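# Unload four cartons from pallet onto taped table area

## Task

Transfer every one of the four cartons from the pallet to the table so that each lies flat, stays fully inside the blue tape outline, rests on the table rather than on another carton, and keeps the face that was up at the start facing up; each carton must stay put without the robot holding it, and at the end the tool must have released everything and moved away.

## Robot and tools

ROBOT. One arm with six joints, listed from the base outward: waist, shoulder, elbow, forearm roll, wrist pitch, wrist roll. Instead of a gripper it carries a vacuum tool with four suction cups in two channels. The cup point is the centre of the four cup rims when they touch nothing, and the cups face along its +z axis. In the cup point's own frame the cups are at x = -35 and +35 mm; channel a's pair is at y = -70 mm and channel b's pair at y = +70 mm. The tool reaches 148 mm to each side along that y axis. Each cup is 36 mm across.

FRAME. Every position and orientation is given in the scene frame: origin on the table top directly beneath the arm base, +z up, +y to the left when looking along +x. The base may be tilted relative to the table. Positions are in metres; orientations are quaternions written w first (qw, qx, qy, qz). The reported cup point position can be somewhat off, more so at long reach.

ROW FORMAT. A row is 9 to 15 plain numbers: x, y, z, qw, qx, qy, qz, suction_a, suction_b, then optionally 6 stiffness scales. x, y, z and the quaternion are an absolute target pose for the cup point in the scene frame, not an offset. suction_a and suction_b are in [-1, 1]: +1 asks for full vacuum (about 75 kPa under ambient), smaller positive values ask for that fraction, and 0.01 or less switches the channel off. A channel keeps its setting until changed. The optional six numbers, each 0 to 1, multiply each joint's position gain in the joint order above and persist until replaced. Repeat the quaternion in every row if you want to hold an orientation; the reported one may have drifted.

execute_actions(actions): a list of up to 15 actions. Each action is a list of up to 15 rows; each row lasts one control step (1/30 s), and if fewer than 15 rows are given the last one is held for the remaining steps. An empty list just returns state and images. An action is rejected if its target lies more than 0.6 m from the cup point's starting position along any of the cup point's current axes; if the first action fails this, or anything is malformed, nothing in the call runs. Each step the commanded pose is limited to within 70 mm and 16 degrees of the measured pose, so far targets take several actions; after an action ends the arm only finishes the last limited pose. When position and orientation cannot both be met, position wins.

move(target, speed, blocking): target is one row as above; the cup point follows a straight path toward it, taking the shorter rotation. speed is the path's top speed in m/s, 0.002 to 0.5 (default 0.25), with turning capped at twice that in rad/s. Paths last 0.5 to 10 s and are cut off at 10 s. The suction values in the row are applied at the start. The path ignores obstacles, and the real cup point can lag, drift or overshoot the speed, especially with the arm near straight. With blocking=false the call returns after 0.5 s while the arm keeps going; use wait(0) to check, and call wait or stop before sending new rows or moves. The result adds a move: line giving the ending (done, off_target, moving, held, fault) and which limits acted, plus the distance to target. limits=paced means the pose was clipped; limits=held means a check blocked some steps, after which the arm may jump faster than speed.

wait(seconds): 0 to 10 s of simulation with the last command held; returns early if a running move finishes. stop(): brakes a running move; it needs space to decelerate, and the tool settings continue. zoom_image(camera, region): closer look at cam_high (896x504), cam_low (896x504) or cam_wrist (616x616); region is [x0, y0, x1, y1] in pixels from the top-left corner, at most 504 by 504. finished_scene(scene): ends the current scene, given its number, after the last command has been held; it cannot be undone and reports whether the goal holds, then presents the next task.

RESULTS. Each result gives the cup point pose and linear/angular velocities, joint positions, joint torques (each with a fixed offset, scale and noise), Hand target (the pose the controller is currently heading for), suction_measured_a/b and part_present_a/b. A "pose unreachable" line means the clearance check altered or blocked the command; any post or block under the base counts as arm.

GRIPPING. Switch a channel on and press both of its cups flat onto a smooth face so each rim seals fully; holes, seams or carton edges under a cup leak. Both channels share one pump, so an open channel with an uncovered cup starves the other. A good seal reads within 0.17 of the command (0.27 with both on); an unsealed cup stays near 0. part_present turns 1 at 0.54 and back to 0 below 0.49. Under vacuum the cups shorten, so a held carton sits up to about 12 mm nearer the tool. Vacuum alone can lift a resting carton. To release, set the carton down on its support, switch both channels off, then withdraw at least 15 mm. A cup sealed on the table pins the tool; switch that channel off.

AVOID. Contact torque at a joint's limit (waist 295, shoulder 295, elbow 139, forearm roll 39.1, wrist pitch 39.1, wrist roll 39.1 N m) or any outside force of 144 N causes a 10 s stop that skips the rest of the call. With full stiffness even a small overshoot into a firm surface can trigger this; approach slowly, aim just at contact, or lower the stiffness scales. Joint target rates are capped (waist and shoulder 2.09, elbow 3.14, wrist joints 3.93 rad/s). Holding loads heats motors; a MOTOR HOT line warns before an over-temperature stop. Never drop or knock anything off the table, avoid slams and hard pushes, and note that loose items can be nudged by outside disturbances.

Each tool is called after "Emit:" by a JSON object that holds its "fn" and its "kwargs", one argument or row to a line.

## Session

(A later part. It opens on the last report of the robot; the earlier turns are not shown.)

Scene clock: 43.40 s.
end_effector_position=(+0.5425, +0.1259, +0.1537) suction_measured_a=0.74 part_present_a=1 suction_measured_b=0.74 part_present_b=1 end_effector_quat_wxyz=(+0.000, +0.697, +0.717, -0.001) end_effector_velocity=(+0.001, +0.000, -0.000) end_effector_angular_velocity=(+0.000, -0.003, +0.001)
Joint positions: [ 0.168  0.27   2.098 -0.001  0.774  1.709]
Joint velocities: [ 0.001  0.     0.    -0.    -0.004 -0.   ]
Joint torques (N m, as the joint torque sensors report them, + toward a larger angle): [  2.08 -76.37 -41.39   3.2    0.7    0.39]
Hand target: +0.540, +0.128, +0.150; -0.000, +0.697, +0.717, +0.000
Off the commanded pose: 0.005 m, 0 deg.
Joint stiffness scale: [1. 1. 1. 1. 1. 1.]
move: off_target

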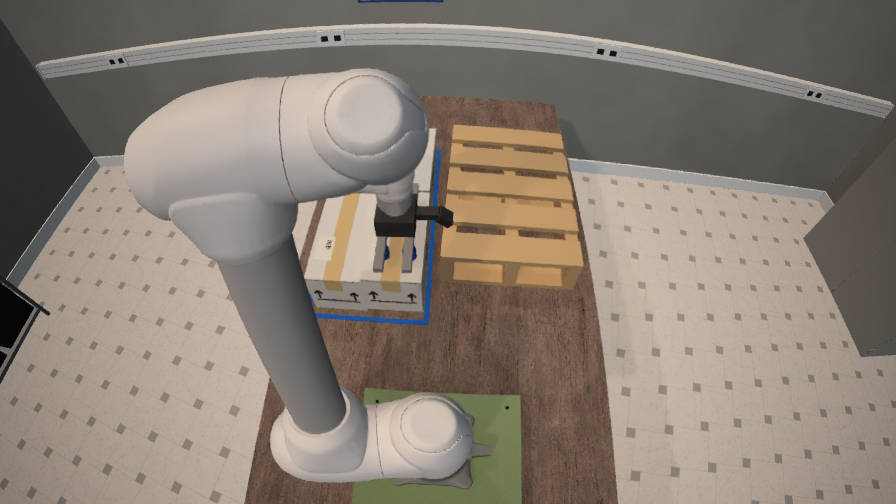

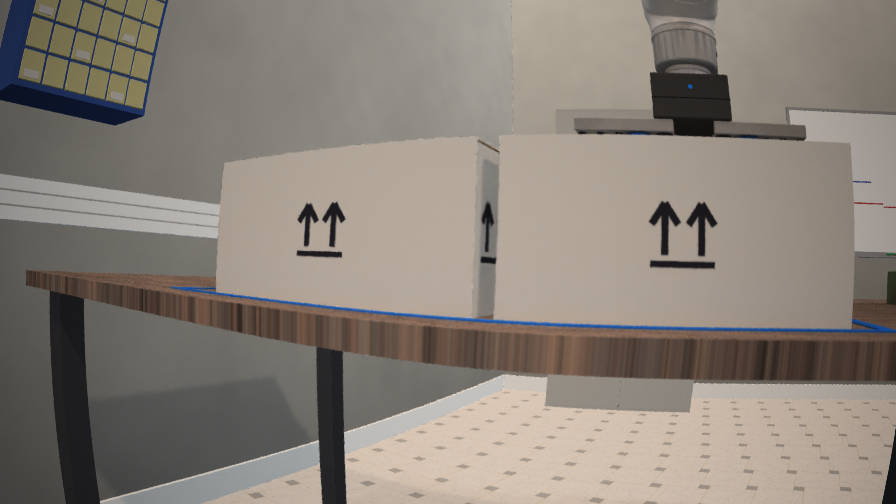

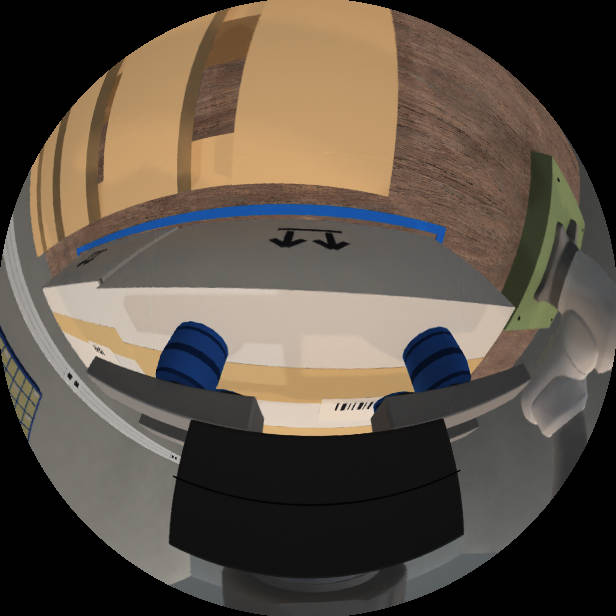

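Emit:
{"fn": "move", "kwargs": {
  "target": [0.54,0.129,0.132,0,0.697,0.717,0,1,1],
  "speed": 0.03
}}

Emit:
{"fn": "move", "kwargs": {
  "target": [0.54,0.129,0.14,0,0.697,0.717,0,0,0],
  "speed": 0.03
}}

Emit:
{"fn": "move", "kwargs": {
  "target": [0.54,0.12,0.35,0,0.7071,0.7071,0,0,0]
}}

Scene clock: 44.83 s.
end_effector_position=(+0.5434, +0.1268, +0.1373) suction_measured_a=0.74 part_present_a=1 suction_measured_b=0.74 part_present_b=1 end_effector_quat_wxyz=(+0.000, +0.697, +0.717, -0.000) end_effector_velocity=(-0.001, +0.000, -0.000) end_effector_angular_velocity=(-0.000, +0.002, +0.000)
Joint positions: [ 0.169  0.294  2.107 -0.001  0.74   1.711]
Joint velocities: [ 0.     0.     0.     0.     0.002 -0.   ]
Joint torques (N m, as the joint torque sensors report them, + toward a larger angle): [  4.15 -52.94 -31.1    3.58  -1.51   0.5 ]
Hand target: +0.540, +0.129, +0.132; -0.000, +0.697, +0.717, -0.000
Off the commanded pose: 0.007 m, 0 deg.
Joint stiffness scale: [1. 1. 1. 1. 1. 1.]
move: off_target

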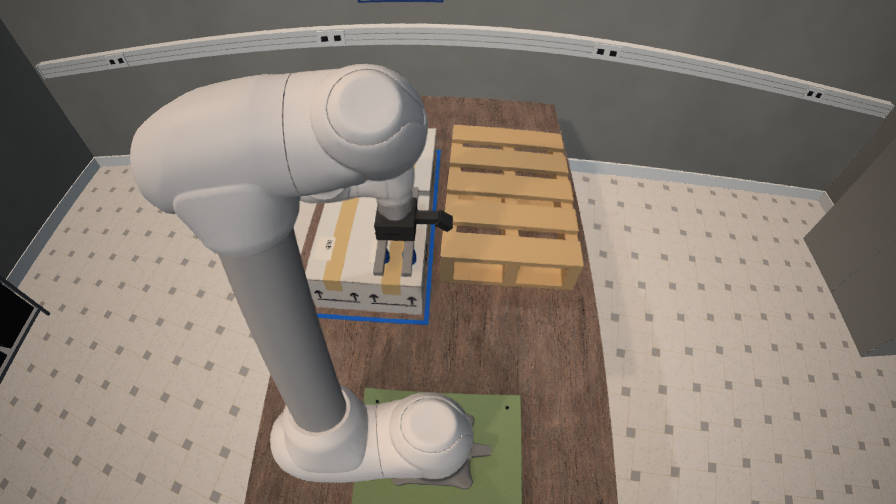

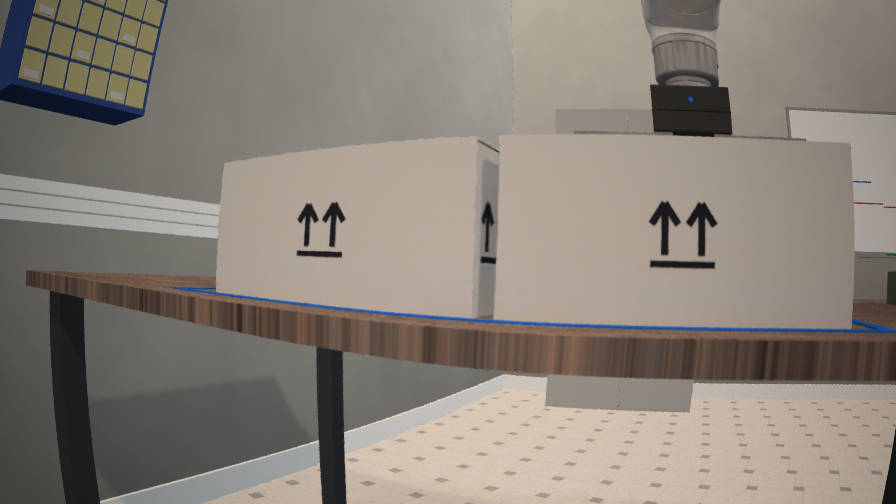

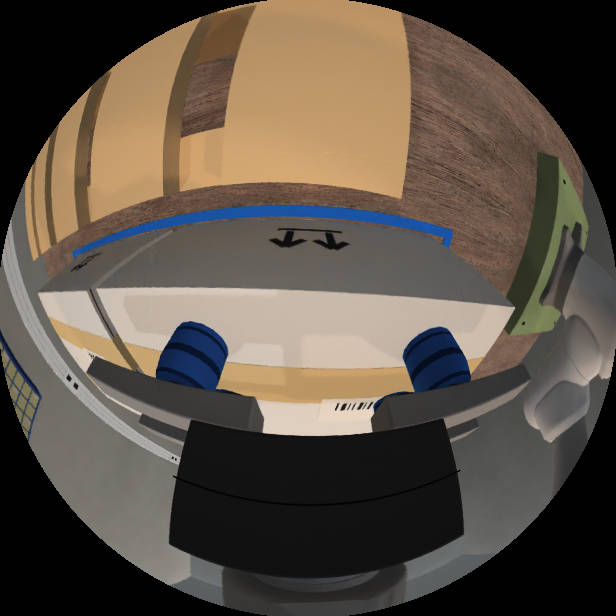

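Scene clock: 45.53 s.
end_effector_position=(+0.5442, +0.1271, +0.1428) suction_measured_a=0.00 part_present_a=0 suction_measured_b=0.00 part_present_b=0 end_effector_quat_wxyz=(+0.003, +0.697, +0.717, +0.004) end_effector_velocity=(+0.000, -0.001, +0.000) end_effector_angular_velocity=(+0.000, -0.001, -0.002)
Joint positions: [ 0.169  0.284  2.107 -0.001  0.74   1.711]
Joint velocities: [-0.002 -0.    -0.    -0.    -0.     0.   ]
Joint torques (N m, as the joint torque sensors report them, + toward a larger angle): [  5.65 -44.8  -23.6    3.39  -2.81   0.55]
Hand target: +0.540, +0.129, +0.140; +0.000, +0.697, +0.717, +0.000
Off the commanded pose: 0.005 m, 1 deg.
Joint stiffness scale: [1. 1. 1. 1. 1. 1.]
move: off_target

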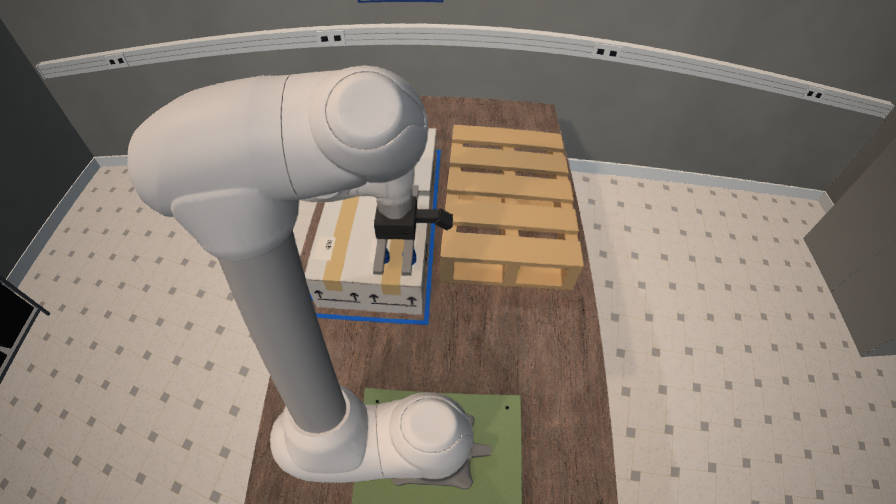

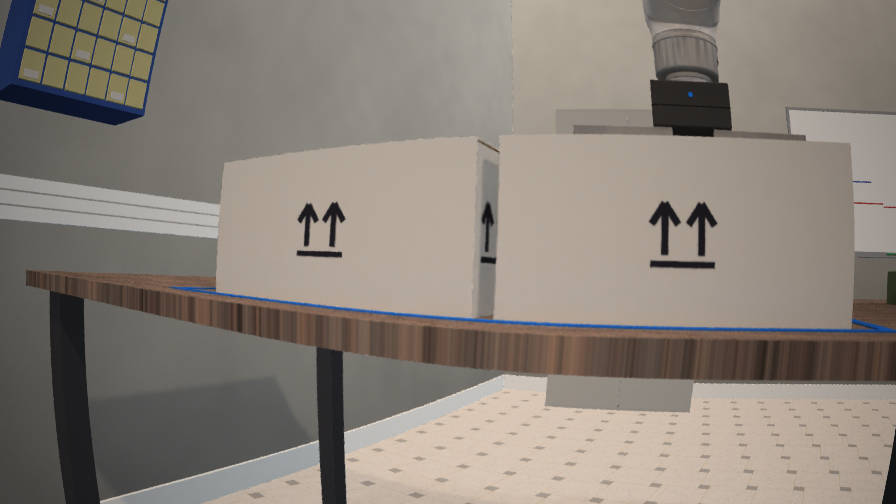

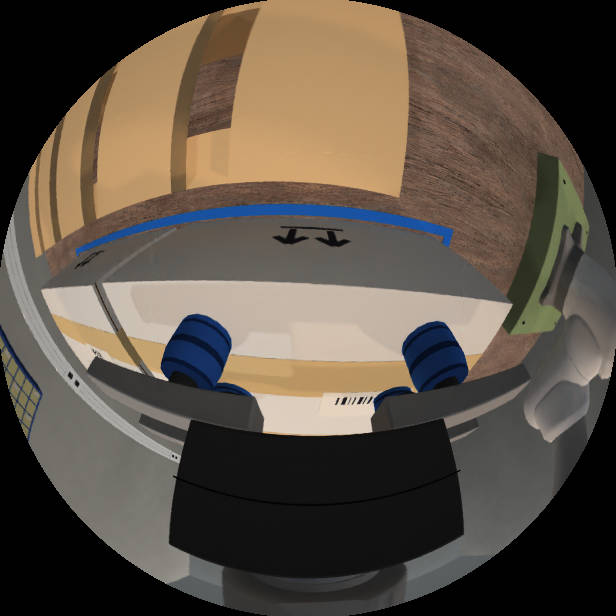

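Scene clock: 46.80 s.
end_effector_position=(+0.5390, +0.1218, +0.3456) suction_measured_a=0.00 part_present_a=0 suction_measured_b=0.00 part_present_b=0 end_effector_quat_wxyz=(+0.001, +0.704, +0.710, +0.000) end_effector_velocity=(-0.001, -0.000, +0.000) end_effector_angular_velocity=(-0.001, +0.005, -0.001)
Joint positions: [ 0.162  0.067  1.927 -0.001  1.147  1.724]
Joint velocities: [-0.001 -0.    -0.     0.     0.005  0.   ]
Joint torques (N m, as the joint torque sensors report them, + toward a larger angle): [  2.94 -52.93 -43.43   3.72   0.47   0.34]
Hand target: +0.540, +0.120, +0.350; +0.000, +0.707, +0.707, -0.000
Off the commanded pose: 0.005 m, 0 deg.
Joint stiffness scale: [1. 1. 1. 1. 1. 1.]
move: off_target

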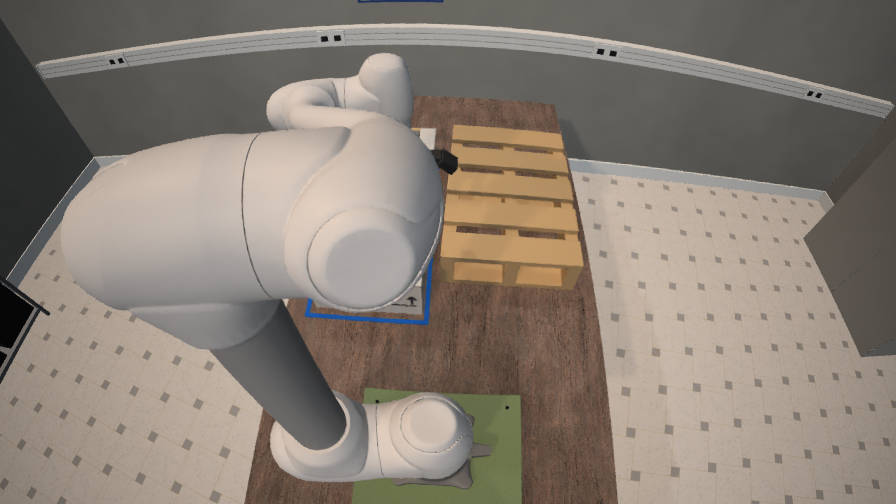

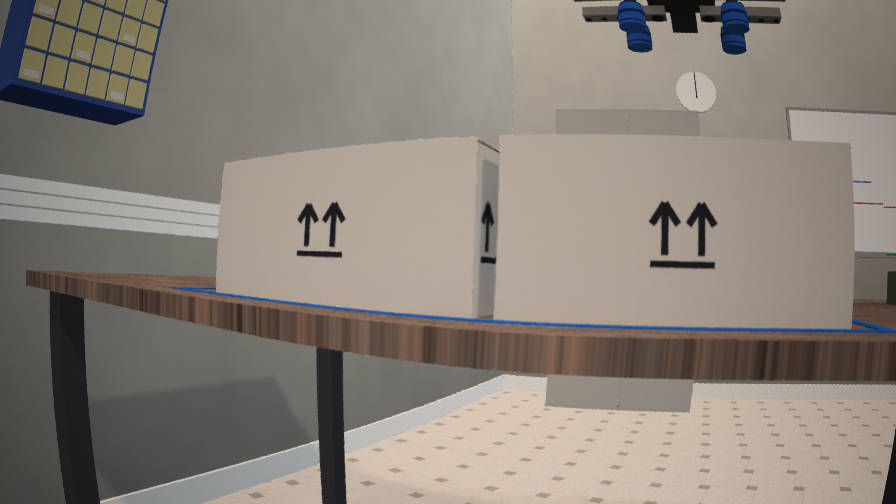

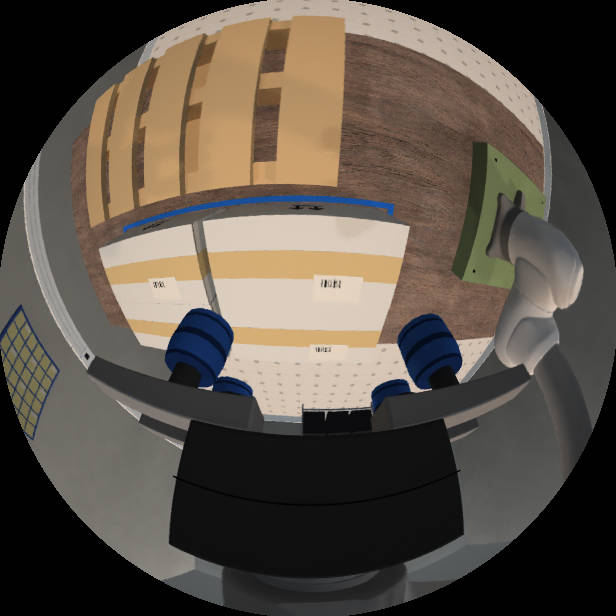

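Emit:
{"fn": "finished_scene", "kwargs": {
  "scene": 2
}}

The scene is finished: the task was done.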